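## Task

Take the milk bottle off the cart and set it upright on the third level of the supply shelving (counting the lowest level as the first). It must sit directly behind that shelf's water bottle, on the side away from the front edge. Every other item already on that shelf must still be on it, standing and not piled on anything. Open the gripper and pull the robot away at the end. A bottle that topples or leans fails the task, and a result that holds only because the robot is still touching it does not count.

## Robot and tools

ROBOT. A Hello Robot Stretch 3 with one arm: a two-wheeled base (0.33 m long, 0.34 m wide), a mast carrying a lift, and a telescoping arm that points out of the robot's RIGHT side. The base cannot slide sideways, so to move the gripper forward or back along the shelf you drive the base. Turning in place pivots about the wheel-axle midpoint, 0.05 m behind the front edge. With the arm in and the wrist folded, the swept turning circle has radius 0.28 m; an unfolded level wrist reaches outside it. Loose objects may occasionally be nudged by the scene itself.

FRAMES. Base frame: origin on the floor between the drive wheels, x forward, y left, z up. hand_pose is reported in this frame, at the spot where closed fingertips meet; with all wrist joints at zero its x axis points up, y back along the arm toward the mast, z toward the robot's rear. Fingertips are round 0.04 m pads. The odometry frame is the base frame where the scene began.

TOOLS.
execute_actions: argument "actions" is a list holding exactly one action (or empty, which only reports state and images). One action may contain "base", "joints", or both, plus optional "contact_limits"; its motions start together. "base" holds exactly one key: {"translate_m": d} is a relative drive of d metres from the base's last reported position, forward positive, range -1 to 1; or {"rotate_rad": d}, a relative turn in place of d radians, counter-clockwise (left) positive, range -3.2 to 3.2. "joints" is a single object of absolute targets keyed by joint name: lift_m 0 to 1.1 (arm height on the mast, metres); arm_m 0 to 0.52 (extension, metres); wrist_yaw_rad -1.345 to 4.42 (0 along the arm, positive swings toward the front, 3.0 folds over the base); wrist_pitch_rad -1.57 to 0.451 (0 level, negative tips fingers down); wrist_roll_rad -2.911 to 2.911 (0 fingers side by side, level); gripper_m -0.089 to 0.179 (larger is wider; the true fingertip gap is about 0.007 m less when nearly shut and 0.025 m less when fully open, and zero under 0.007); head_pan_rad -3.953 to 1.73 (0 forward, positive left, -1.57 looks along the arm); head_tilt_rad -1.53 to 0.419 (0 level, negative down). Completion tolerances: lift and arm ±0.004, yaw/roll/head ±0.02, pitch ±0.05, gripper ±0.004. "contact_limits" may only hold arm_m: an effort percentage (1 to 100) at which the arm motion halts with contact_stop (negative sense when retracting); it also caps holding force until the next action, and the result line contact_limits shows active, default and maximum values. Optional "cameras": list from head_camera, nav_camera, wrist_camera, all; omitted/null/all gives every camera, [] none. Unknown keys, names or out-of-range numbers reject the whole call with no motion. Any single action is capped at 15 s. A joint or base left out of an action may still be driving toward its previous target without the status showing it. If a result reports a stop, the remaining motion, wait and finished_scene calls in that same reply are skipped.
wait: "seconds" 0 to 10; commands nothing, returns state and images.
zoom_image: "camera" plus "region" [x0, y0, x1, y1] in pixels of that camera's latest full image, origin top-left, at most 504 by 504.
finished_scene: "scene" (integer) ends that scene for good after the last command has been held, and reports success; the next scene's task comes in its result. Replying without any tool call ends everything.

RESULT LINES. base_status / joint_status: how each motion ended. "done" for the base means the wheels turned the commanded amount, slipping included. "off_target": stopped short and may still push. After contact_stop, time_out or torque_fault the target is dropped and the joint holds where it stopped, unless slack or switched off. The arm and lift halt on firm contact and then go slack until commanded again; a slack lift may sag under load or be pushed up by fingers closing on a surface. Base, wrist and head have no contact stop and keep pushing. A wrist servo under prolonged hard load turns off for 10 s (torque_fault), going limp. on_its_own describes uncommanded joints; "held at" is a target, not a position. motor_effort: percent of max, positive toward larger joint values, bracket = peak during last action; each reading carries a fixed bias (a few points plus up to half the value) and noise. Effort at rest outside its normal range suggests contact or load. Positive wheel effort drives forward. base_odometry counts wheel rotation only; heading -3.142 to 3.142, left positive; turned_by_wheels and turned_by_imu give turning since the previous result. base_tilt in degrees, forward and right positive, with a fixed offset up to about 4 degrees. lidar_m: 12 sectors of 30 degrees, first straight ahead, then counter-clockwise (4th left, 7th behind, 10th right), distances from the base origin in a plane 0.17 m up, range 0.15 to 12, "-" for none; blind to clear objects and thin legs, partly blocked by the mast and by the robot when the lift is low. wrist_depth_mm (45 to 1000) and head_depth_mm (280 to 4000, image sideways): 7 by 7 grids of median depth, top-left first, "-" for invalid.

CAMERAS. head_camera and nav_camera move with the head pan/tilt; wrist_camera rides on the gripper. head_camera 896x504 pinhole, nav_camera 672x504 fisheye, wrist_camera 644x364 pinhole.

SPEED. Full base speed (0.30 m/s, 1.9 rad/s) only with lift_m under 0.30, arm_m under 0.03 and wrist_yaw_rad over 2.54; otherwise 0.10 m/s and 0.63 rad/s.

GRIPPING. Close to a gripper_m smaller than the object's width (lower squeezes harder, but the stall guard may then weaken the grip and let heavy items slide). Release by commanding at least 0.02 more than where the fingers met the object. Neither the reading nor "done" proves a grasp; check images or effort. To re-squeeze, send a new value.

CAUTIONS. Fold or unfold the wrist only with lift_m between 0.32 and 0.95, wrist_pitch_rad -0.4 and roll near 0; once folded the lift may go down to 0.25. With yaw below -0.4 keep pitch at -0.5 or lower. Pushing against something solid with the gripper above roughly 0.45 m can tip the robot, more so with raised contact limits or repeated pushes; driving while holding or pressing on something fixed, or snagging furniture (especially reversing), can also tip it. If tilted, reverse the last move in small steps, free the gripper, and if needed drop lift_m to about 0.2. Avoid drops, slips, slams, hard hits and knocking shelf items over.

Each tool is called after "Emit:" as a command line: name --argument value for each argument, lists and objects as JSON in quotes; but a table of rows of numbers goes row by row, as --pt "numbers of a row", without its own name.

## Session

Emit:
execute_actions --actions '[]'

Scene clock: 0.00 s.
base_odometry: x=+0.000 y=+0.000 heading=+0.000 (m, m, rad; odometry frame)
turned_by_wheels: +0.000 (rad since the last result)
turned_by_imu: +0.000 (rad since the last result)
base_tilt: forward=+1.6 right=-0.2 (deg)
lidar_m: 2.36 2.68 1.42 1.39 1.56 1.54 2.09 1.59 1.96 1.85 1.78 2.14
head_depth_mm: 1793 2767 2814 2832 2840 2795 2243 / 1723 2704 2753 2743 2454 2467 2243 / 1726 2661 2679 2697 2378 2418 2207 / 1751 2629 2603 2635 2343 2356 2200 / 1747 2583 2558 2596 2282 2302 2197 / 1694 2524 2527 2537 2252 2255 2193 / 1780 2438 2460 2478 2455 2489 2152
base_status: not commanded
joint_positions: lift_m=+0.524 arm_m=-0.002 wrist_yaw_rad=+2.803 wrist_pitch_rad=-0.525 wrist_roll_rad=+0.001 gripper_m=+0.037 head_pan_rad=-0.003 head_tilt_rad=-0.023
joint_status: not commanded
motor_effort: left_wheel=+0 right_wheel=+0 lift_m=+27 arm_m=-2 wrist_yaw_rad=+0 wrist_pitch_rad=+7 wrist_roll_rad=+1 gripper_m=+1 head_pan_rad=+0 head_tilt_rad=+2 (%)
hand_pose: x=+0.0484 y=+0.0544 z=+0.5130 quat_wxyz=(+0.297, +0.704, +0.066, +0.642) (m; base frame)
wrist_depth_mm: - - - - - - - / - - - - - - - / - - - - - - - / - - 953 968 925 926 892 / 851 - 832 797 797 769 753 / 730 719 - 702 677 668 658 / 636 627 637 630 598 596 578
pictures: head_camera (sideways: a quarter turn clockwise sets it upright), nav_camera (sideways: a quarter turn counterclockwise sets it upright), wrist_camera
Images, in order (width x height): head_camera 896x504, nav_camera 672x504, wrist_camera 644x364.

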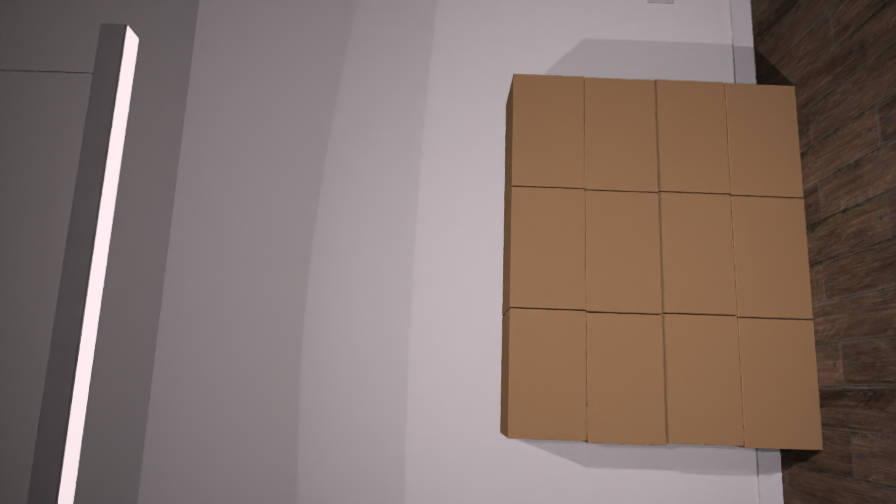

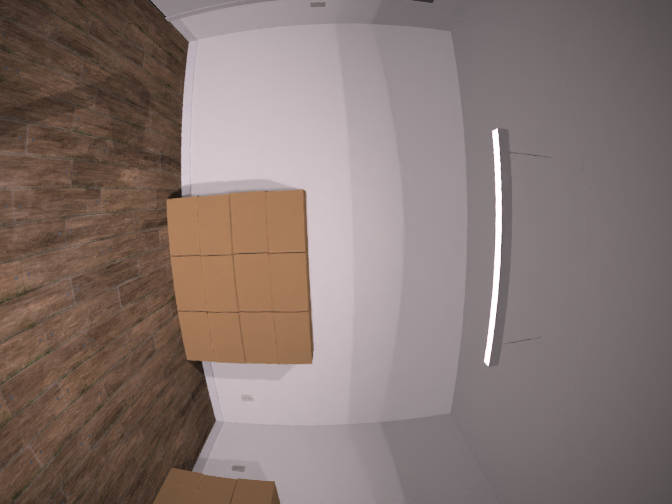

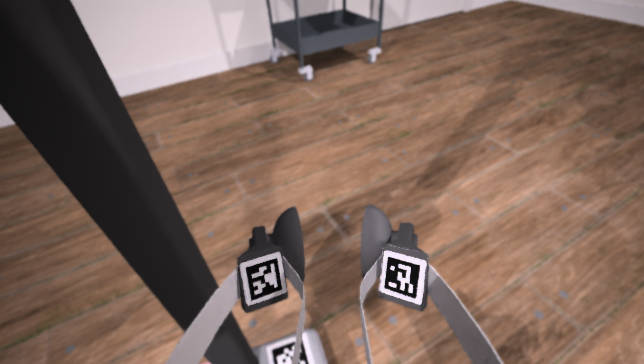

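Emit:
execute_actions --actions '[{"joints":{"head_pan_rad":1.4,"head_tilt_rad":-0.4}}]' --cameras '["head_camera","nav_camera"]'

Emit:
execute_actions --actions '[{"joints":{"head_pan_rad":-2.9}}]' --cameras '["nav_camera"]'

Scene clock: 3.93 s.
base_odometry: x=+0.000 y=+0.000 heading=+0.000 (m, m, rad; odometry frame)
turned_by_wheels: +0.000 (rad since the last result)
turned_by_imu: +0.000 (rad since the last result)
base_tilt: forward=+1.6 right=-0.2 (deg)
lidar_m: 2.36 2.68 1.42 1.39 1.56 1.54 2.09 1.59 1.96 1.85 1.79 2.14
head_depth_mm: 1696 1809 1955 2146 2259 1790 1439 / 1638 1765 1904 1945 1863 1786 1436 / 1576 1686 1817 1735 1850 1709 1428 / 1508 1619 1738 1820 1902 1703 1419 / 1465 1550 1665 1801 1941 1763 1410 / 1418 1503 1601 1732 1852 1755 1410 / 1370 1449 1550 1646 1775 1738 1398
base_status: not commanded
joint_positions: lift_m=+0.524 arm_m=-0.002 wrist_yaw_rad=+2.803 wrist_pitch_rad=-0.525 wrist_roll_rad=+0.001 gripper_m=+0.037 head_pan_rad=+1.393 head_tilt_rad=-0.395
joint_status: all done
motor_effort: left_wheel=+0(0) right_wheel=+0(0) lift_m=+27(27) arm_m=-1(1) wrist_yaw_rad=+1(1) wrist_pitch_rad=+7(7) wrist_roll_rad=+1(1) gripper_m=+0(0) head_pan_rad=+4(49) head_tilt_rad=-3(34) (%)
hand_pose: x=+0.0484 y=+0.0544 z=+0.5130 quat_wxyz=(+0.297, +0.704, +0.066, +0.642) (m; base frame)
wrist_depth_mm: - - - - - - - / - - - - - - - / - - - - - - - / - - 978 944 915 896 900 / 853 - 829 806 804 767 749 / 728 717 - 686 676 664 653 / 639 624 637 624 598 598 588
pictures: head_camera (sideways: a quarter turn clockwise sets it upright), nav_camera (sideways: a quarter turn counterclockwise sets it upright)
Images, in order (width x height): head_camera 896x504, nav_camera 672x504.

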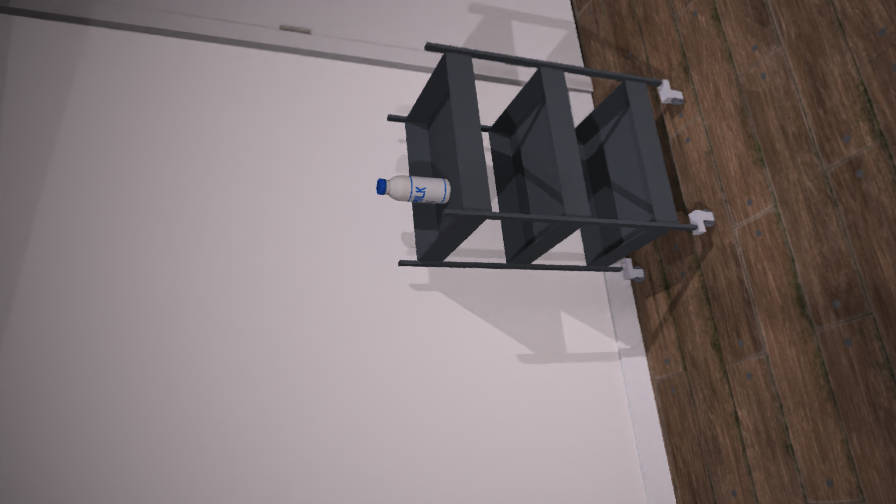

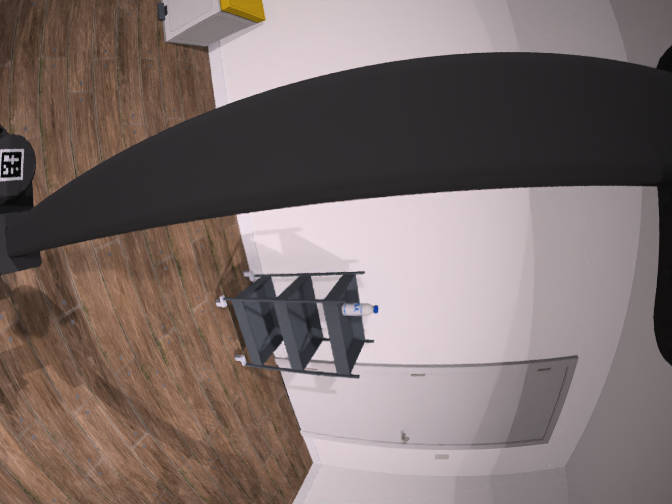

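Scene clock: 6.37 s.
base_odometry: x=+0.000 y=+0.000 heading=+0.000 (m, m, rad; odometry frame)
turned_by_wheels: +0.000 (rad since the last result)
turned_by_imu: +0.000 (rad since the last result)
base_tilt: forward=+1.6 right=-0.2 (deg)
lidar_m: 2.36 2.68 1.42 1.39 1.57 1.54 2.09 1.59 1.96 1.85 1.79 2.14
head_depth_mm: 1751 1871 2001 2153 2238 1791 1439 / 1755 1873 1998 2151 2260 1795 1435 / 1769 1874 2032 2169 2266 1769 1422 / 1777 1889 2036 2186 2268 1766 1428 / 1508 1634 1722 1847 2052 1762 1411 / 1711 1853 1935 2031 2078 1754 1414 / 1737 1872 1730 1925 2100 1735 1403
base_status: not commanded
joint_positions: lift_m=+0.524 arm_m=-0.002 wrist_yaw_rad=+2.803 wrist_pitch_rad=-0.525 wrist_roll_rad=+0.001 gripper_m=+0.037 head_pan_rad=-2.893 head_tilt_rad=-0.395
joint_status: all done
motor_effort: left_wheel=+0(0) right_wheel=+0(0) lift_m=+27(27) arm_m=-2(1) wrist_yaw_rad=-1(0) wrist_pitch_rad=+7(7) wrist_roll_rad=+1(1) gripper_m=+1(0) head_pan_rad=-3(47) head_tilt_rad=-3(3) (%)
hand_pose: x=+0.0484 y=+0.0544 z=+0.5130 quat_wxyz=(+0.297, +0.704, +0.066, +0.642) (m; base frame)
wrist_depth_mm: - - - - - - - / - - - - - - - / - - - - - - - / - - 960 940 936 900 881 / 845 - 846 791 809 762 755 / 735 720 - 688 675 671 652 / 649 622 637 629 605 592 590
pictures: nav_camera (sideways: a quarter turn counterclockwise sets it upright)
Images, in order (width x height): nav_camera 672x504.

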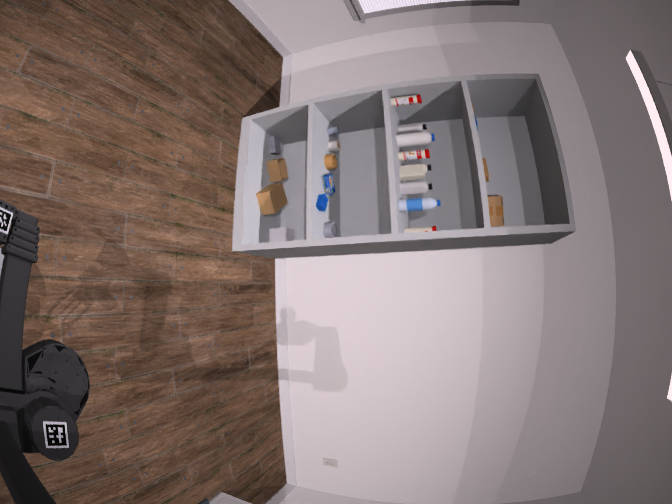

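Emit:
execute_actions --actions '[{"base":{"rotate_rad":0.966},"joints":{"lift_m":0.27,"wrist_yaw_rad":3.0,"wrist_pitch_rad":-0.4}}]' --cameras '[]'

Emit:
execute_actions --actions '[{"base":{"translate_m":0.985}}]' --cameras '[]'

Emit:
execute_actions --actions '[{"base":{"rotate_rad":2.375},"joints":{"head_pan_rad":-1.57,"head_tilt_rad":-0.7}}]' --cameras '[]'

Emit:
execute_actions --actions '[{"joints":{"lift_m":0.9}}]' --cameras '[]'

Emit:
execute_actions --actions '[{"joints":{"wrist_yaw_rad":0,"gripper_m":0.17}}]'

Scene clock: 15.77 s.
base_odometry: x=+0.000 y=+0.000 heading=+0.966 (m, m, rad; odometry frame)
turned_by_wheels: +0.966 (rad since the last result)
turned_by_imu: +0.945 (rad since the last result)
base_tilt: forward=+1.6 right=-0.2 (deg)
lidar_m: 1.49 1.39 1.67 1.54 2.09 1.59 1.96 2.09 1.78 2.14 2.37 2.36
head_depth_mm: 2339 2437 2522 2638 2175 1798 1437 / 2356 2543 2747 2939 2356 1787 1430 / 2201 2367 2552 2777 2365 1790 1427 / 2083 2228 2382 2592 2343 1765 1416 / 1967 2094 2237 2417 2317 1748 1411 / 1869 1982 2103 2281 2292 1749 1413 / 1773 1879 1989 2132 2197 1750 1398
base_status: done
joint_positions: lift_m=+0.271 arm_m=-0.002 wrist_yaw_rad=+2.998 wrist_pitch_rad=-0.419 wrist_roll_rad=+0.001 gripper_m=+0.037 head_pan_rad=-2.893 head_tilt_rad=-0.395
joint_status: all done
motor_effort: left_wheel=-2(5) right_wheel=+2(3) lift_m=+14(22) arm_m=-1(1) wrist_yaw_rad=+1(1) wrist_pitch_rad=+10(10) wrist_roll_rad=+1(1) gripper_m=+1(0) head_pan_rad=-3(4) head_tilt_rad=-3(3) (%)
hand_pose: x=+0.0108 y=+0.0788 z=+0.2831 quat_wxyz=(+0.196, +0.700, +0.097, +0.679) (m; base frame)
wrist_depth_mm: - - - - - - - / - - - - - - - / - 961 910 883 852 822 805 / 738 721 694 674 661 646 637 / 589 582 - 555 555 533 529 / 495 500 - - 456 449 438 / 436 - - - 396 389 385
pictures: none
No camera images: the call's "cameras" was empty. Leave "cameras" out to get every camera's image.

Scene clock: 20.87 s.
base_odometry: x=+0.560 y=+0.810 heading=+0.966 (m, m, rad; odometry frame)
turned_by_wheels: +0.000 (rad since the last result)
turned_by_imu: +0.005 (rad since the last result)
base_tilt: forward=+1.6 right=-0.2 (deg)
lidar_m: 1.14 0.59 0.59 1.14 1.79 2.47 2.92 2.47 2.49 1.94 1.74 1.96
head_depth_mm: 3123 3272 3376 2957 2385 1788 1430 / 3106 3304 3633 3538 2370 1783 1428 / 2895 3105 3368 3450 2367 1777 1428 / 2744 2920 3158 3275 2329 1764 1419 / 2605 2782 2959 3076 2321 1760 1406 / 2487 2620 2792 2935 2298 1742 1402 / 2341 2482 2589 2522 2278 1738 1392
base_status: done
joint_positions: lift_m=+0.271 arm_m=-0.002 wrist_yaw_rad=+2.999 wrist_pitch_rad=-0.418 wrist_roll_rad=+0.001 gripper_m=+0.037 head_pan_rad=-2.893 head_tilt_rad=-0.396
joint_status: not commanded
motor_effort: left_wheel=-2(5) right_wheel=+2(6) lift_m=+15(16) arm_m=-2(2) wrist_yaw_rad=+1(2) wrist_pitch_rad=+9(9) wrist_roll_rad=+1(1) gripper_m=+0(0) head_pan_rad=-4(4) head_tilt_rad=-3(3) (%)
hand_pose: x=+0.0107 y=+0.0789 z=+0.2833 quat_wxyz=(+0.196, +0.700, +0.097, +0.680) (m; base frame)
wrist_depth_mm: - - - - 962 801 719 / - - - - - 731 681 / - 943 911 889 847 624 490 / 746 714 698 670 669 641 626 / 589 582 - 553 565 528 519 / 494 493 - - 460 452 441 / 434 - - - 399 393 384
pictures: none
No camera images: the call's "cameras" was empty. Leave "cameras" out to get every camera's image.

Scene clock: 23.57 s.
base_odometry: x=+0.560 y=+0.810 heading=-2.943 (m, m, rad; odometry frame)
turned_by_wheels: +2.375 (rad since the last result)
turned_by_imu: +2.314 (rad since the last result)
base_tilt: forward=+1.6 right=-0.2 (deg)
lidar_m: 1.98 2.47 2.90 2.46 2.43 1.74 1.83 1.44 0.61 0.59 1.03 1.38
head_depth_mm: 839 936 1059 1009 888 1333 1190 / 834 937 1057 1009 1064 1116 1185 / 835 933 1037 974 1064 1118 1191 / 831 934 1034 965 1058 1109 1185 / 829 926 1052 1026 877 1113 1178 / 830 925 1050 1214 1433 1376 1179 / 830 925 1048 1205 1431 1360 1174
base_status: done
joint_positions: lift_m=+0.271 arm_m=-0.002 wrist_yaw_rad=+2.999 wrist_pitch_rad=-0.418 wrist_roll_rad=+0.001 gripper_m=+0.037 head_pan_rad=-1.577 head_tilt_rad=-0.692
joint_status: all done
motor_effort: left_wheel=-2(8) right_wheel=+2(8) lift_m=+15(15) arm_m=-2(2) wrist_yaw_rad=+0(1) wrist_pitch_rad=+9(9) wrist_roll_rad=+1(1) gripper_m=+0(1) head_pan_rad=+3(49) head_tilt_rad=-5(32) (%)
hand_pose: x=+0.0107 y=+0.0789 z=+0.2833 quat_wxyz=(+0.196, +0.700, +0.097, +0.680) (m; base frame)
wrist_depth_mm: - - - - - - - / - - - - - - - / - 949 902 880 862 839 809 / 726 712 690 677 656 653 628 / 594 576 - 550 559 529 516 / 490 498 - - 463 451 443 / 435 - - - 395 390 384
pictures: none
No camera images: the call's "cameras" was empty. Leave "cameras" out to get every camera's image.

Scene clock: 30.13 s.
base_odometry: x=+0.560 y=+0.810 heading=-2.943 (m, m, rad; odometry frame)
turned_by_wheels: +0.000 (rad since the last result)
turned_by_imu: +0.000 (rad since the last result)
base_tilt: forward=+1.6 right=-0.2 (deg)
lidar_m: 1.98 2.47 2.90 2.46 2.42 1.74 1.83 1.44 0.62 0.59 1.03 1.38
head_depth_mm: 835 936 1062 1012 852 - - / 833 935 1060 1010 885 - 1122 / 834 934 1039 968 1061 - - / 834 930 1035 966 1054 - - / 830 930 1055 1027 874 - - / 831 927 1054 1214 1421 1404 1132 / 829 925 1052 1209 1428 1364 1172
base_status: not commanded
joint_positions: lift_m=+0.899 arm_m=-0.002 wrist_yaw_rad=+2.999 wrist_pitch_rad=-0.418 wrist_roll_rad=+0.001 gripper_m=+0.037 head_pan_rad=-1.577 head_tilt_rad=-0.692
joint_status: all done
motor_effort: left_wheel=-2(2) right_wheel=+2(2) lift_m=+38(39) arm_m=-2(2) wrist_yaw_rad=+1(2) wrist_pitch_rad=+9(9) wrist_roll_rad=+1(1) gripper_m=+0(1) head_pan_rad=+4(4) head_tilt_rad=-5(4) (%)
hand_pose: x=+0.0107 y=+0.0789 z=+0.9122 quat_wxyz=(+0.196, +0.700, +0.097, +0.680) (m; base frame)
wrist_depth_mm: - - - - - - - / - - - - - - - / - - - - - - - / - - - - - - - / - - - - - - - / - - - - - - - / - - - - - - 978
pictures: none
No camera images: the call's "cameras" was empty. Leave "cameras" out to get every camera's image.

Scene clock: 32.63 s.
base_odometry: x=+0.560 y=+0.810 heading=-2.943 (m, m, rad; odometry frame)
turned_by_wheels: +0.000 (rad since the last result)
turned_by_imu: +0.000 (rad since the last result)
base_tilt: forward=+1.6 right=-0.2 (deg)
lidar_m: 1.98 2.47 2.90 2.46 2.43 1.74 1.82 1.45 0.61 0.59 1.03 1.37
head_depth_mm: 839 933 1059 1008 851 - - / 836 935 1064 1009 885 - - / 834 934 1035 971 879 - - / 832 930 1036 962 876 - 1178 / 831 929 1054 1028 876 1180 1183 / 831 925 1051 1207 1435 1357 1168 / 826 926 1053 1207 1433 1363 1176
base_status: not commanded
joint_positions: lift_m=+0.899 arm_m=-0.002 wrist_yaw_rad=+0.002 wrist_pitch_rad=-0.418 wrist_roll_rad=+0.001 gripper_m=+0.170 head_pan_rad=-1.577 head_tilt_rad=-0.692
joint_status: all done
motor_effort: left_wheel=-2(2) right_wheel=+2(2) lift_m=+38(38) arm_m=-2(2) wrist_yaw_rad=-1(3) wrist_pitch_rad=+9(9) wrist_roll_rad=+1(1) gripper_m=+1(100) head_pan_rad=+4(3) head_tilt_rad=-5(5) (%)
hand_pose: x=-0.0210 y=-0.3677 z=+0.9122 quat_wxyz=(+0.692, +0.147, -0.691, -0.146) (m; base frame)
wrist_depth_mm: 666 670 664 666 666 671 649 / 741 733 734 711 735 728 705 / 801 820 814 705 722 799 789 / 887 910 892 625 612 574 868 / - - - 479 465 449 - / - - - 735 728 - - / - - - 850 845 941 957
pictures: head_camera (sideways: a quarter turn clockwise sets it upright), nav_camera (sideways: a quarter turn counterclockwise sets it upright), wrist_camera
Images, in order (width x height): head_camera 896x504, nav_camera 672x504, wrist_camera 644x364.

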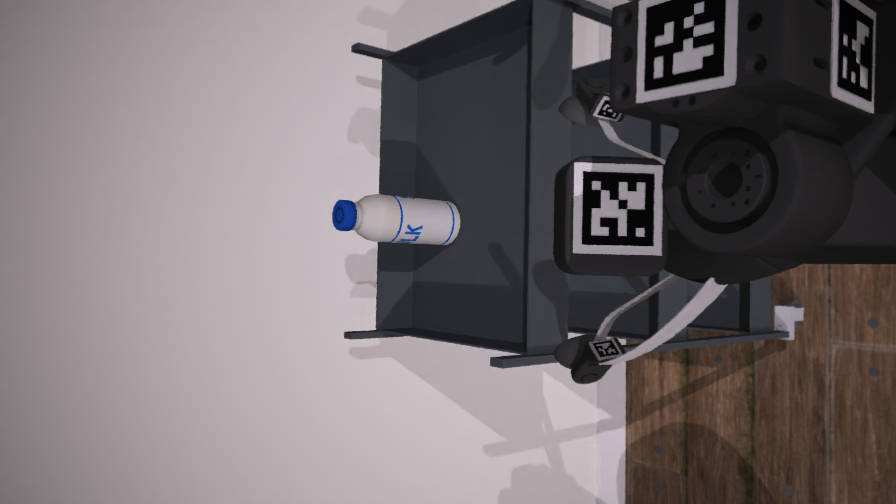

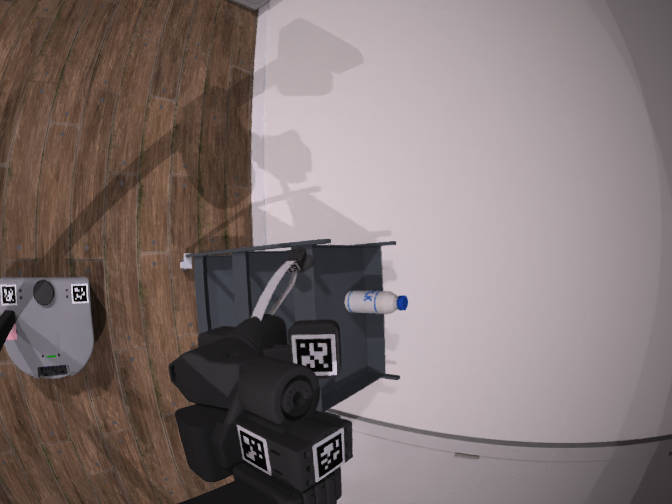

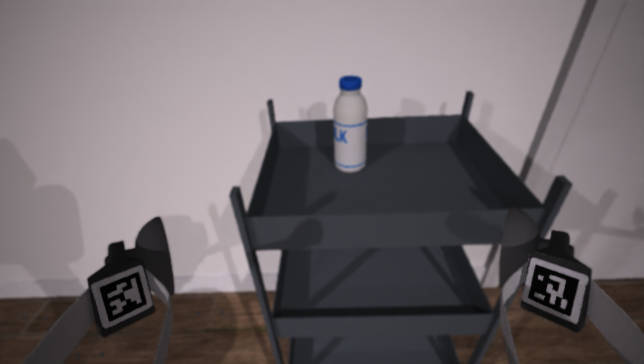

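Emit:
execute_actions --actions '[{"base":{"translate_m":-0.03},"joints":{"lift_m":0.69,"wrist_pitch_rad":0.02,"arm_m":0.2}}]' --cameras '["head_camera","wrist_camera"]'

Scene clock: 38.73 s.
base_odometry: x=+0.590 y=+0.816 heading=-2.943 (m, m, rad; odometry frame)
turned_by_wheels: +0.000 (rad since the last result)
turned_by_imu: +0.000 (rad since the last result)
base_tilt: forward=+1.6 right=-0.2 (deg)
lidar_m: 1.98 2.50 2.89 2.46 2.39 1.71 1.82 1.45 0.61 0.59 0.60 1.37
head_depth_mm: 834 938 1064 1179 890 1390 1225 / 838 934 1059 1009 885 - 1185 / 833 934 1060 1002 806 1186 1188 / 833 931 1020 944 1055 1183 1185 / 832 931 1053 991 1047 1113 1176 / 829 927 1050 1189 1390 1337 1180 / 825 925 1050 1213 1426 1359 1169
base_status: done
joint_positions: lift_m=+0.691 arm_m=+0.200 wrist_yaw_rad=+0.001 wrist_pitch_rad=-0.001 wrist_roll_rad=+0.001 gripper_m=+0.170 head_pan_rad=-1.577 head_tilt_rad=-0.692
joint_status: all done
motor_effort: left_wheel=-2(7) right_wheel=+2(4) lift_m=+15(34) arm_m=+5(5) wrist_yaw_rad=+1(0) wrist_pitch_rad=+10(11) wrist_roll_rad=+1(1) gripper_m=+1(1) head_pan_rad=+4(3) head_tilt_rad=-5(5) (%)
hand_pose: x=-0.0212 y=-0.6008 z=+0.8050 quat_wxyz=(+0.707, +0.001, -0.707, +0.000) (m; base frame)
wrist_depth_mm: 515 510 506 513 507 505 501 / 536 529 527 523 527 522 515 / 549 551 544 541 544 535 533 / 567 565 563 378 553 552 553 / 592 581 493 387 485 480 545 / 605 - 380 380 377 355 281 / - 251 297 292 287 282 267
pictures: head_camera (sideways: a quarter turn clockwise sets it upright), wrist_camera
Images, in order (width x height): head_camera 896x504, wrist_camera 644x364.

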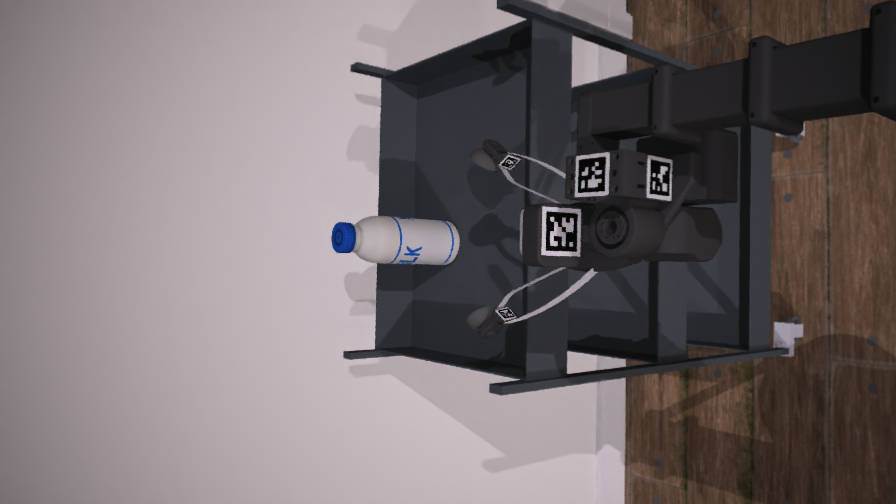

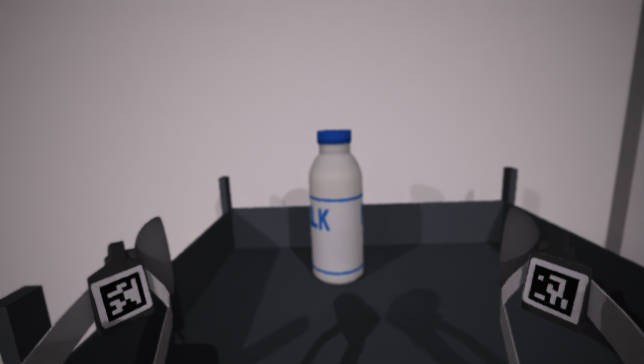

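Emit:
execute_actions --actions '[{"joints":{"arm_m":0.37}}]' --cameras '["head_camera","wrist_camera"]'

Scene clock: 46.40 s.
base_odometry: x=+0.590 y=+0.816 heading=-2.943 (m, m, rad; odometry frame)
turned_by_wheels: +0.000 (rad since the last result)
turned_by_imu: +0.000 (rad since the last result)
base_tilt: forward=+1.6 right=-0.2 (deg)
lidar_m: 1.98 2.50 2.90 2.46 2.39 1.71 1.83 1.44 0.62 0.59 0.60 1.37
head_depth_mm: 837 937 1061 1155 888 1377 1221 / 837 936 1059 1038 886 - 1188 / 833 936 1059 1044 1101 1114 1187 / 835 932 1014 963 1077 1114 1190 / 830 928 1051 982 1042 1109 1179 / 829 929 1055 1191 1386 1335 1175 / 828 926 1051 1211 1431 1360 1170
base_status: not commanded
joint_positions: lift_m=+0.691 arm_m=+0.370 wrist_yaw_rad=+0.001 wrist_pitch_rad=+0.000 wrist_roll_rad=+0.001 gripper_m=+0.170 head_pan_rad=-1.577 head_tilt_rad=-0.692
joint_status: all done
motor_effort: left_wheel=-2(2) right_wheel=+2(2) lift_m=+15(15) arm_m=+5(5) wrist_yaw_rad=+0(0) wrist_pitch_rad=+10(10) wrist_roll_rad=+1(1) gripper_m=+0(1) head_pan_rad=+4(5) head_tilt_rad=-5(5) (%)
hand_pose: x=-0.0213 y=-0.7708 z=+0.8051 quat_wxyz=(+0.707, +0.001, -0.707, +0.000) (m; base frame)
wrist_depth_mm: 358 358 357 353 351 350 349 / 371 369 369 365 364 362 361 / 384 380 381 372 373 375 373 / 399 398 390 199 389 388 387 / 412 403 404 194 398 396 392 / 424 - 334 199 324 325 277 / 438 259 296 208 285 278 265
pictures: head_camera (sideways: a quarter turn clockwise sets it upright), wrist_camera
Images, in order (width x height): head_camera 896x504, wrist_camera 644x364.

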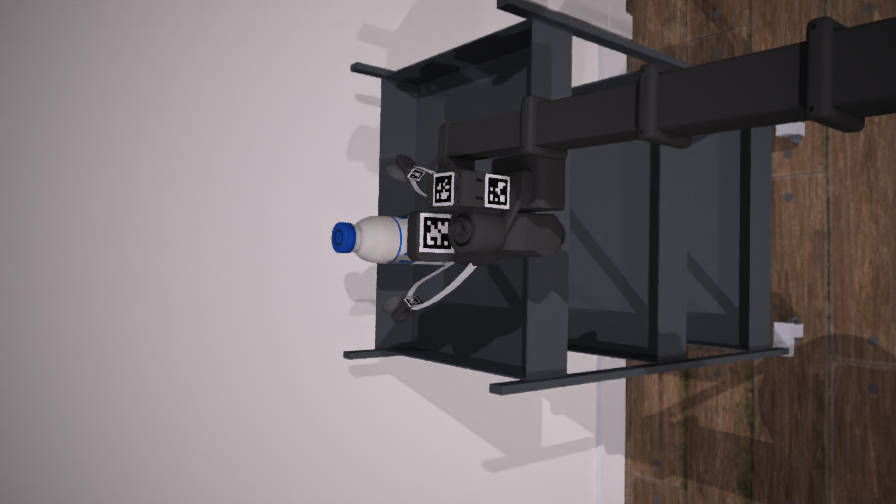

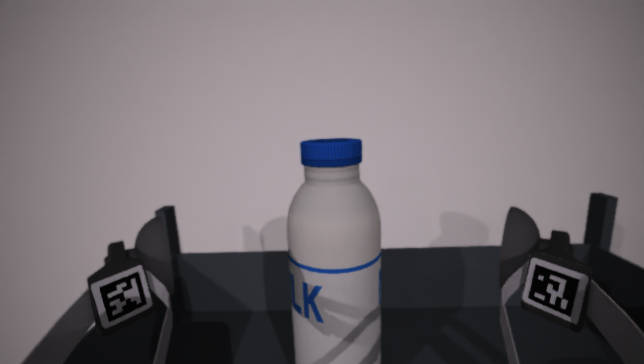

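Emit:
execute_actions --actions '[{"joints":{"arm_m":0.4}}]' --cameras '[]'

Emit:
execute_actions --actions '[{"joints":{"gripper_m":0.02}}]' --cameras '[]'

Emit:
execute_actions --actions '[{"joints":{"lift_m":0.85}}]' --cameras '[]'

Emit:
execute_actions --actions '[{"joints":{"arm_m":0,"head_pan_rad":0,"head_tilt_rad":-0.2}}]' --cameras '[]'

Emit:
execute_actions --actions '[{"base":{"rotate_rad":0.6}}]' --cameras '[]'

Emit:
execute_actions --actions '[{"base":{"translate_m":1}}]' --cameras '[]'

Emit:
execute_actions --actions '[{"base":{"translate_m":0.8},"joints":{"head_pan_rad":-0.4}}]'

Scene clock: 52.47 s.
base_odometry: x=+0.590 y=+0.816 heading=-2.943 (m, m, rad; odometry frame)
turned_by_wheels: +0.000 (rad since the last result)
turned_by_imu: +0.000 (rad since the last result)
base_tilt: forward=+1.6 right=-0.2 (deg)
lidar_m: 1.98 2.50 2.90 2.46 2.39 1.71 1.82 1.44 0.61 0.59 0.60 1.38
head_depth_mm: 837 936 1063 1156 889 1389 1214 / 835 935 1067 1038 887 - 1176 / 834 935 1057 - 1088 1116 1190 / 834 933 1016 996 1053 1117 1189 / 829 930 1042 986 1038 1115 1184 / 829 927 1050 1192 1403 1339 1178 / 829 926 1048 1208 1429 1361 1178
base_status: not commanded
joint_positions: lift_m=+0.691 arm_m=+0.400 wrist_yaw_rad=+0.001 wrist_pitch_rad=+0.000 wrist_roll_rad=+0.001 gripper_m=+0.170 head_pan_rad=-1.577 head_tilt_rad=-0.692
joint_status: all done
motor_effort: left_wheel=-2(2) right_wheel=+2(2) lift_m=+15(15) arm_m=+5(6) wrist_yaw_rad=+0(1) wrist_pitch_rad=+10(10) wrist_roll_rad=+1(1) gripper_m=+1(1) head_pan_rad=+4(2) head_tilt_rad=-5(5) (%)
hand_pose: x=-0.0213 y=-0.8009 z=+0.8051 quat_wxyz=(+0.707, +0.001, -0.707, +0.000) (m; base frame)
wrist_depth_mm: 330 330 327 326 327 324 323 / 343 339 339 338 337 334 334 / 354 354 350 345 349 348 346 / 365 366 360 171 360 357 355 / 380 378 377 164 373 369 363 / 392 - 299 167 290 291 277 / 403 258 297 173 283 281 265
pictures: none
No camera images: the call's "cameras" was empty. Leave "cameras" out to get every camera's image.

Scene clock: 54.77 s.
base_odometry: x=+0.590 y=+0.816 heading=-2.943 (m, m, rad; odometry frame)
turned_by_wheels: +0.000 (rad since the last result)
turned_by_imu: +0.000 (rad since the last result)
base_tilt: forward=+1.6 right=-0.2 (deg)
lidar_m: 1.98 2.49 2.89 2.46 2.39 1.71 1.83 1.45 0.62 0.59 0.60 1.38
head_depth_mm: 835 934 1064 1155 890 1395 1209 / 835 934 1066 1039 886 - 1174 / 836 935 1060 - 1087 1118 1190 / 835 932 1020 997 1056 1114 1182 / 833 927 1050 987 1033 1112 1176 / 831 930 1053 1183 1398 1336 1174 / 829 927 1049 1205 1425 1369 1176
base_status: not commanded
joint_positions: lift_m=+0.691 arm_m=+0.400 wrist_yaw_rad=+0.000 wrist_pitch_rad=+0.003 wrist_roll_rad=+0.001 gripper_m=+0.020 head_pan_rad=-1.577 head_tilt_rad=-0.692
joint_status: all done
motor_effort: left_wheel=-2(2) right_wheel=+2(2) lift_m=+15(15) arm_m=+4(5) wrist_yaw_rad=+0(0) wrist_pitch_rad=+9(11) wrist_roll_rad=+1(1) gripper_m=+0(98) head_pan_rad=+3(4) head_tilt_rad=-5(5) (%)
hand_pose: x=-0.0216 y=-0.8009 z=+0.8058 quat_wxyz=(+0.707, -0.001, -0.707, +0.000) (m; base frame)
wrist_depth_mm: 331 330 328 326 326 323 324 / 342 342 340 338 337 334 335 / 353 352 351 348 349 347 346 / 365 365 363 193 358 358 358 / 376 378 378 181 373 371 365 / 393 385 302 184 292 291 287 / 403 260 296 188 277 283 277
pictures: none
No camera images: the call's "cameras" was empty. Leave "cameras" out to get every camera's image.

Scene clock: 57.07 s.
base_odometry: x=+0.590 y=+0.816 heading=-2.943 (m, m, rad; odometry frame)
turned_by_wheels: +0.000 (rad since the last result)
turned_by_imu: +0.000 (rad since the last result)
base_tilt: forward=+1.6 right=-0.2 (deg)
lidar_m: 1.98 2.50 2.90 2.47 2.39 1.71 1.82 1.44 0.61 0.59 0.60 1.37
head_depth_mm: 834 937 1066 1174 - - 1187 / 837 931 1011 978 1062 1102 1192 / 833 932 - 970 1058 1121 1191 / 833 932 1055 964 1056 1117 1184 / 831 929 1057 983 1036 1117 1179 / 828 930 1051 1189 1403 1339 1179 / 829 926 1052 1215 1425 1361 1174
base_status: not commanded
joint_positions: lift_m=+0.849 arm_m=+0.400 wrist_yaw_rad=-0.002 wrist_pitch_rad=+0.001 wrist_roll_rad=+0.001 gripper_m=+0.020 head_pan_rad=-1.577 head_tilt_rad=-0.692
joint_status: all done
motor_effort: left_wheel=-2(2) right_wheel=+2(2) lift_m=+38(40) arm_m=+5(4) wrist_yaw_rad=+0(1) wrist_pitch_rad=+10(10) wrist_roll_rad=+1(1) gripper_m=+0(0) head_pan_rad=+4(4) head_tilt_rad=-5(5) (%)
hand_pose: x=-0.0219 y=-0.8009 z=+0.9642 quat_wxyz=(+0.707, +0.000, -0.707, -0.001) (m; base frame)
wrist_depth_mm: 331 327 329 325 326 324 326 / 341 339 339 338 336 335 334 / 354 352 351 348 346 346 346 / 365 366 361 360 359 358 356 / 379 379 377 370 369 371 368 / 390 390 389 393 387 384 383 / 408 407 405 401 401 398 394
pictures: none
No camera images: the call's "cameras" was empty. Leave "cameras" out to get every camera's image.

Scene clock: 61.20 s.
base_odometry: x=+0.590 y=+0.816 heading=-2.943 (m, m, rad; odometry frame)
turned_by_wheels: +0.000 (rad since the last result)
turned_by_imu: +0.000 (rad since the last result)
base_tilt: forward=+1.6 right=-0.2 (deg)
lidar_m: 1.98 2.50 2.90 2.46 2.38 1.71 1.82 1.45 0.62 0.59 0.60 1.38
head_depth_mm: 2475 2612 2716 2660 2501 1744 1711 / 2506 2620 2715 2820 2891 2069 1711 / 2516 2603 2702 2776 2936 2267 1694 / 2484 2598 2694 2788 2862 2263 1705 / 2504 2590 2658 2753 2882 2221 1688 / 2470 2596 2661 2766 2868 2243 1672 / 2461 2575 2650 2760 2851 2217 1663
base_status: not commanded
joint_positions: lift_m=+0.849 arm_m=+0.000 wrist_yaw_rad=-0.001 wrist_pitch_rad=+0.001 wrist_roll_rad=+0.001 gripper_m=+0.020 head_pan_rad=-0.007 head_tilt_rad=-0.211
joint_status: all done
motor_effort: left_wheel=-2(2) right_wheel=+2(2) lift_m=+38(38) arm_m=-7(7) wrist_yaw_rad=+1(3) wrist_pitch_rad=+10(10) wrist_roll_rad=+1(1) gripper_m=+1(0) head_pan_rad=+4(49) head_tilt_rad=+7(42) (%)
hand_pose: x=-0.0216 y=-0.4016 z=+0.9642 quat_wxyz=(+0.707, +0.000, -0.707, +0.000) (m; base frame)
wrist_depth_mm: 698 696 676 684 678 682 656 / 706 711 713 708 708 705 677 / 743 744 735 734 729 721 704 / 770 770 778 761 755 762 729 / 796 792 789 746 763 775 762 / 834 825 813 616 658 792 785 / 852 860 522 524 508 490 819
pictures: none
No camera images: the call's "cameras" was empty. Leave "cameras" out to get every camera's image.

Scene clock: 63.20 s.
base_odometry: x=+0.590 y=+0.816 heading=-2.343 (m, m, rad; odometry frame)
turned_by_wheels: +0.600 (rad since the last result)
turned_by_imu: +0.587 (rad since the last result)
base_tilt: forward=+1.6 right=-0.2 (deg)
lidar_m: 2.49 2.52 2.47 2.22 1.71 1.93 1.35 0.61 0.59 1.05 1.48 2.83
head_depth_mm: 2510 2531 2638 2724 2800 2298 1711 / 2636 2474 2490 2670 2840 2283 1726 / 2760 2830 2861 2955 2822 2268 1699 / 2903 2990 3036 3096 3158 2252 1692 / 2922 3206 2893 3027 3051 2229 1678 / 2996 3481 3591 3736 3260 2226 1683 / 2984 3178 3291 3391 3238 2206 1663
base_status: done
joint_positions: lift_m=+0.849 arm_m=+0.000 wrist_yaw_rad=-0.001 wrist_pitch_rad=+0.001 wrist_roll_rad=+0.001 gripper_m=+0.020 head_pan_rad=-0.007 head_tilt_rad=-0.211
joint_status: not commanded
motor_effort: left_wheel=-2(5) right_wheel=+2(5) lift_m=+38(38) arm_m=-7(7) wrist_yaw_rad=+0(1) wrist_pitch_rad=+10(10) wrist_roll_rad=+1(1) gripper_m=+1(0) head_pan_rad=+3(3) head_tilt_rad=+7(7) (%)
hand_pose: x=-0.0216 y=-0.4016 z=+0.9642 quat_wxyz=(+0.707, +0.000, -0.707, +0.000) (m; base frame)
wrist_depth_mm: - - - 864 730 629 549 / - - - 894 745 645 564 / - - - 907 767 666 578 / - - - 933 795 664 597 / - - - - 800 701 609 / - - - - 797 712 566 / - - - - 892 549 475
pictures: none
No camera images: the call's "cameras" was empty. Leave "cameras" out to get every camera's image.

Scene clock: 74.57 s.
base_odometry: x=-0.108 y=+0.100 heading=-2.343 (m, m, rad; odometry frame)
turned_by_wheels: +0.000 (rad since the last result)
turned_by_imu: +0.005 (rad since the last result)
base_tilt: forward=+1.6 right=-0.2 (deg)
lidar_m: 1.78 2.30 1.93 2.02 2.53 2.46 1.53 1.32 1.53 1.36 2.05 1.52
head_depth_mm: 1331 1414 1439 1545 1654 1873 1720 / 1670 1850 1895 1713 1951 1887 1638 / 1845 1961 2004 1817 2047 1972 1699 / 2017 2061 2126 2160 2161 2112 1696 / 2188 1852 1902 1973 2050 2052 1692 / 2384 2476 2572 2665 2751 2242 1671 / 2473 2570 2632 2736 2785 2210 1684
base_status: done
joint_positions: lift_m=+0.849 arm_m=+0.000 wrist_yaw_rad=-0.001 wrist_pitch_rad=+0.001 wrist_roll_rad=+0.001 gripper_m=+0.020 head_pan_rad=-0.007 head_tilt_rad=-0.211
joint_status: not commanded
motor_effort: left_wheel=-2(4) right_wheel=+2(6) lift_m=+38(38) arm_m=-7(7) wrist_yaw_rad=+1(1) wrist_pitch_rad=+9(10) wrist_roll_rad=+1(1) gripper_m=+0(0) head_pan_rad=+3(4) head_tilt_rad=+6(7) (%)
hand_pose: x=-0.0216 y=-0.4016 z=+0.9642 quat_wxyz=(+0.707, +0.000, -0.707, +0.000) (m; base frame)
wrist_depth_mm: - - - - - - 898 / - - - - - - 921 / - - - - - - 953 / - - - - - - - / - - - - - - - / - - - - - - - / - - - - - - -
pictures: none
No camera images: the call's "cameras" was empty. Leave "cameras" out to get every camera's image.

Scene clock: 83.93 s.
base_odometry: x=-0.666 y=-0.474 heading=-2.343 (m, m, rad; odometry frame)
turned_by_wheels: +0.000 (rad since the last result)
turned_by_imu: +0.004 (rad since the last result)
base_tilt: forward=+1.6 right=-0.2 (deg)
lidar_m: 1.00 1.85 1.81 1.74 2.47 3.13 2.11 2.01 1.56 1.61 1.35 0.80
head_depth_mm: 1111 1154 1187 1228 1273 1324 1378 / 1062 698 724 1192 1272 1334 1392 / 1093 852 1170 1194 908 1289 977 / 1121 849 1198 1168 854 1305 1012 / 1144 1022 1229 1155 959 1333 982 / 1172 1063 1255 1053 1026 1325 1001 / 1189 1214 1282 1039 1019 1274 1028
base_status: done
joint_positions: lift_m=+0.849 arm_m=+0.000 wrist_yaw_rad=-0.001 wrist_pitch_rad=+0.001 wrist_roll_rad=+0.001 gripper_m=+0.020 head_pan_rad=-0.393 head_tilt_rad=-0.211
joint_status: all done
motor_effort: left_wheel=-2(3) right_wheel=+2(2) lift_m=+38(38) arm_m=-7(7) wrist_yaw_rad=+0(1) wrist_pitch_rad=+10(10) wrist_roll_rad=+1(1) gripper_m=+0(0) head_pan_rad=-3(32) head_tilt_rad=+6(6) (%)
hand_pose: x=-0.0216 y=-0.4016 z=+0.9642 quat_wxyz=(+0.707, +0.000, -0.707, +0.000) (m; base frame)
wrist_depth_mm: 887 - - - - - - / 893 - - - - - - / 900 - - - - - - / 932 - - - - - - / 912 - - - - - - / 958 - - - - - - / 951 - - - - - -
pictures: head_camera (sideways: a quarter turn clockwise sets it upright), nav_camera (sideways: a quarter turn counterclockwise sets it upright), wrist_camera
Images, in order (width x height): head_camera 896x504, nav_camera 672x504, wrist_camera 644x364.

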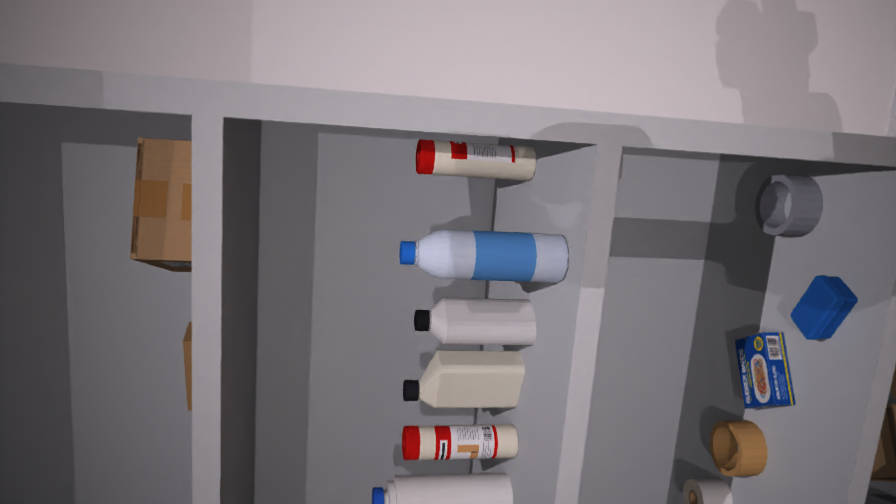

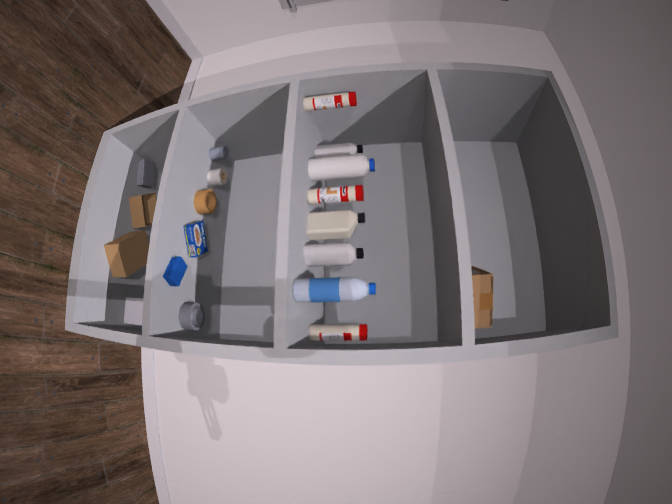

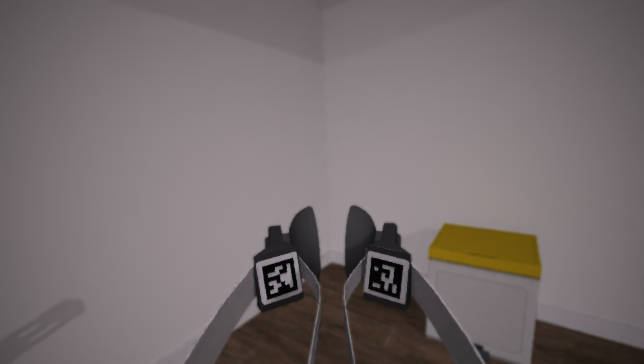

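Emit:
execute_actions --actions '[{"base":{"translate_m":0.3},"joints":{"lift_m":0.93,"gripper_m":0.13}}]' --cameras '[]'

Emit:
execute_actions --actions '[{"base":{"rotate_rad":1.0},"joints":{"head_pan_rad":-1.57,"head_tilt_rad":-0.4}}]' --cameras '["head_camera","wrist_camera"]'

Scene clock: 93.20 s.
base_odometry: x=-0.875 y=-0.688 heading=-2.343 (m, m, rad; odometry frame)
turned_by_wheels: +0.000 (rad since the last result)
turned_by_imu: +0.002 (rad since the last result)
base_tilt: forward=+1.6 right=-0.2 (deg)
lidar_m: 0.82 0.89 1.64 1.73 1.99 3.38 2.36 2.18 1.70 1.45 0.57 0.71
head_depth_mm: 592 521 894 915 730 568 897 / 586 533 914 931 575 566 1018 / 869 543 932 964 736 588 1015 / 889 556 951 976 700 616 1010 / 909 568 979 992 747 613 1005 / 928 580 999 1020 761 638 968 / 951 593 1020 1034 772 1144 959
base_status: done
joint_positions: lift_m=+0.929 arm_m=+0.000 wrist_yaw_rad=-0.001 wrist_pitch_rad=+0.001 wrist_roll_rad=+0.001 gripper_m=+0.130 head_pan_rad=-0.393 head_tilt_rad=-0.211
joint_status: all done
motor_effort: left_wheel=-2(2) right_wheel=+2(4) lift_m=+38(38) arm_m=-7(6) wrist_yaw_rad=+0(0) wrist_pitch_rad=+10(10) wrist_roll_rad=+1(1) gripper_m=+1(100) head_pan_rad=-5(3) head_tilt_rad=+7(7) (%)
hand_pose: x=-0.0216 y=-0.4016 z=+1.0442 quat_wxyz=(+0.707, +0.000, -0.707, +0.000) (m; base frame)
wrist_depth_mm: 717 843 - - - - - / 722 861 - - - - - / 720 890 - - - - - / 730 896 - - - - - / 733 895 - - - - - / 745 848 - - - - - / 736 954 - - - - -
pictures: none
No camera images: the call's "cameras" was empty. Leave "cameras" out to get every camera's image.

Scene clock: 95.77 s.
base_odometry: x=-0.875 y=-0.688 heading=-1.343 (m, m, rad; odometry frame)
turned_by_wheels: +1.000 (rad since the last result)
turned_by_imu: +0.978 (rad since the last result)
base_tilt: forward=+1.6 right=-0.2 (deg)
lidar_m: 1.65 1.70 1.88 3.38 2.45 2.20 1.70 1.53 0.57 0.59 0.71 0.89
head_depth_mm: 486 511 508 542 603 1270 1352 / 619 820 733 738 604 673 703 / 634 890 939 782 632 1137 - / 648 889 929 600 625 1125 - / 662 894 950 732 637 1025 814 / 679 899 940 721 649 1041 833 / 690 902 937 740 643 1032 834
base_status: done
joint_positions: lift_m=+0.929 arm_m=+0.000 wrist_yaw_rad=-0.001 wrist_pitch_rad=+0.001 wrist_roll_rad=+0.001 gripper_m=+0.130 head_pan_rad=-1.563 head_tilt_rad=-0.395
joint_status: all done
motor_effort: left_wheel=-2(6) right_wheel=+2(4) lift_m=+38(38) arm_m=-7(7) wrist_yaw_rad=+1(0) wrist_pitch_rad=+10(10) wrist_roll_rad=+1(1) gripper_m=+1(0) head_pan_rad=-3(46) head_tilt_rad=-3(24) (%)
hand_pose: x=-0.0216 y=-0.4016 z=+1.0442 quat_wxyz=(+0.707, +0.000, -0.707, +0.000) (m; base frame)
wrist_depth_mm: 732 718 709 687 521 278 730 / 509 734 728 347 495 282 738 / 492 506 480 355 503 310 780 / 506 513 474 370 460 316 786 / 347 338 329 325 318 816 827 / 735 837 836 809 579 - 850 / 719 819 817 820 579 866 877
pictures: head_camera (sideways: a quarter turn clockwise sets it upright), wrist_camera
Images, in order (width x height): head_camera 896x504, wrist_camera 644x364.

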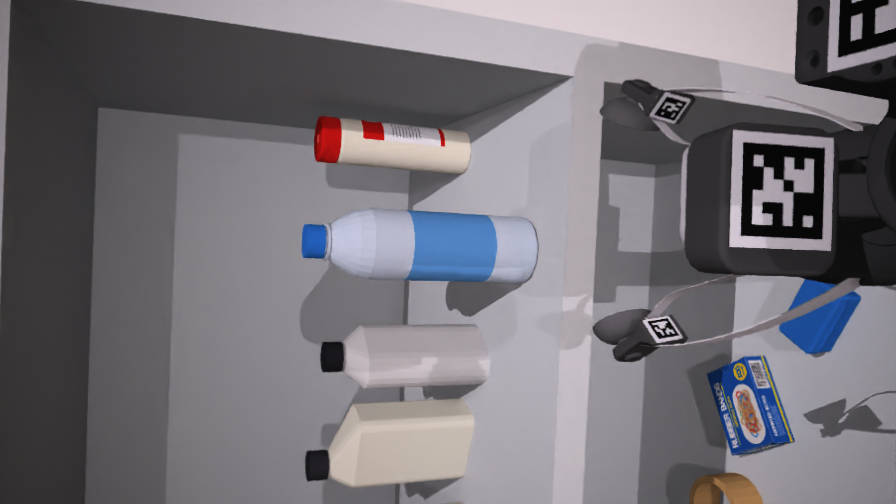

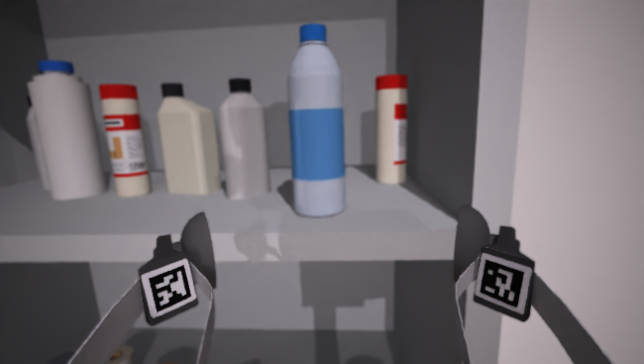

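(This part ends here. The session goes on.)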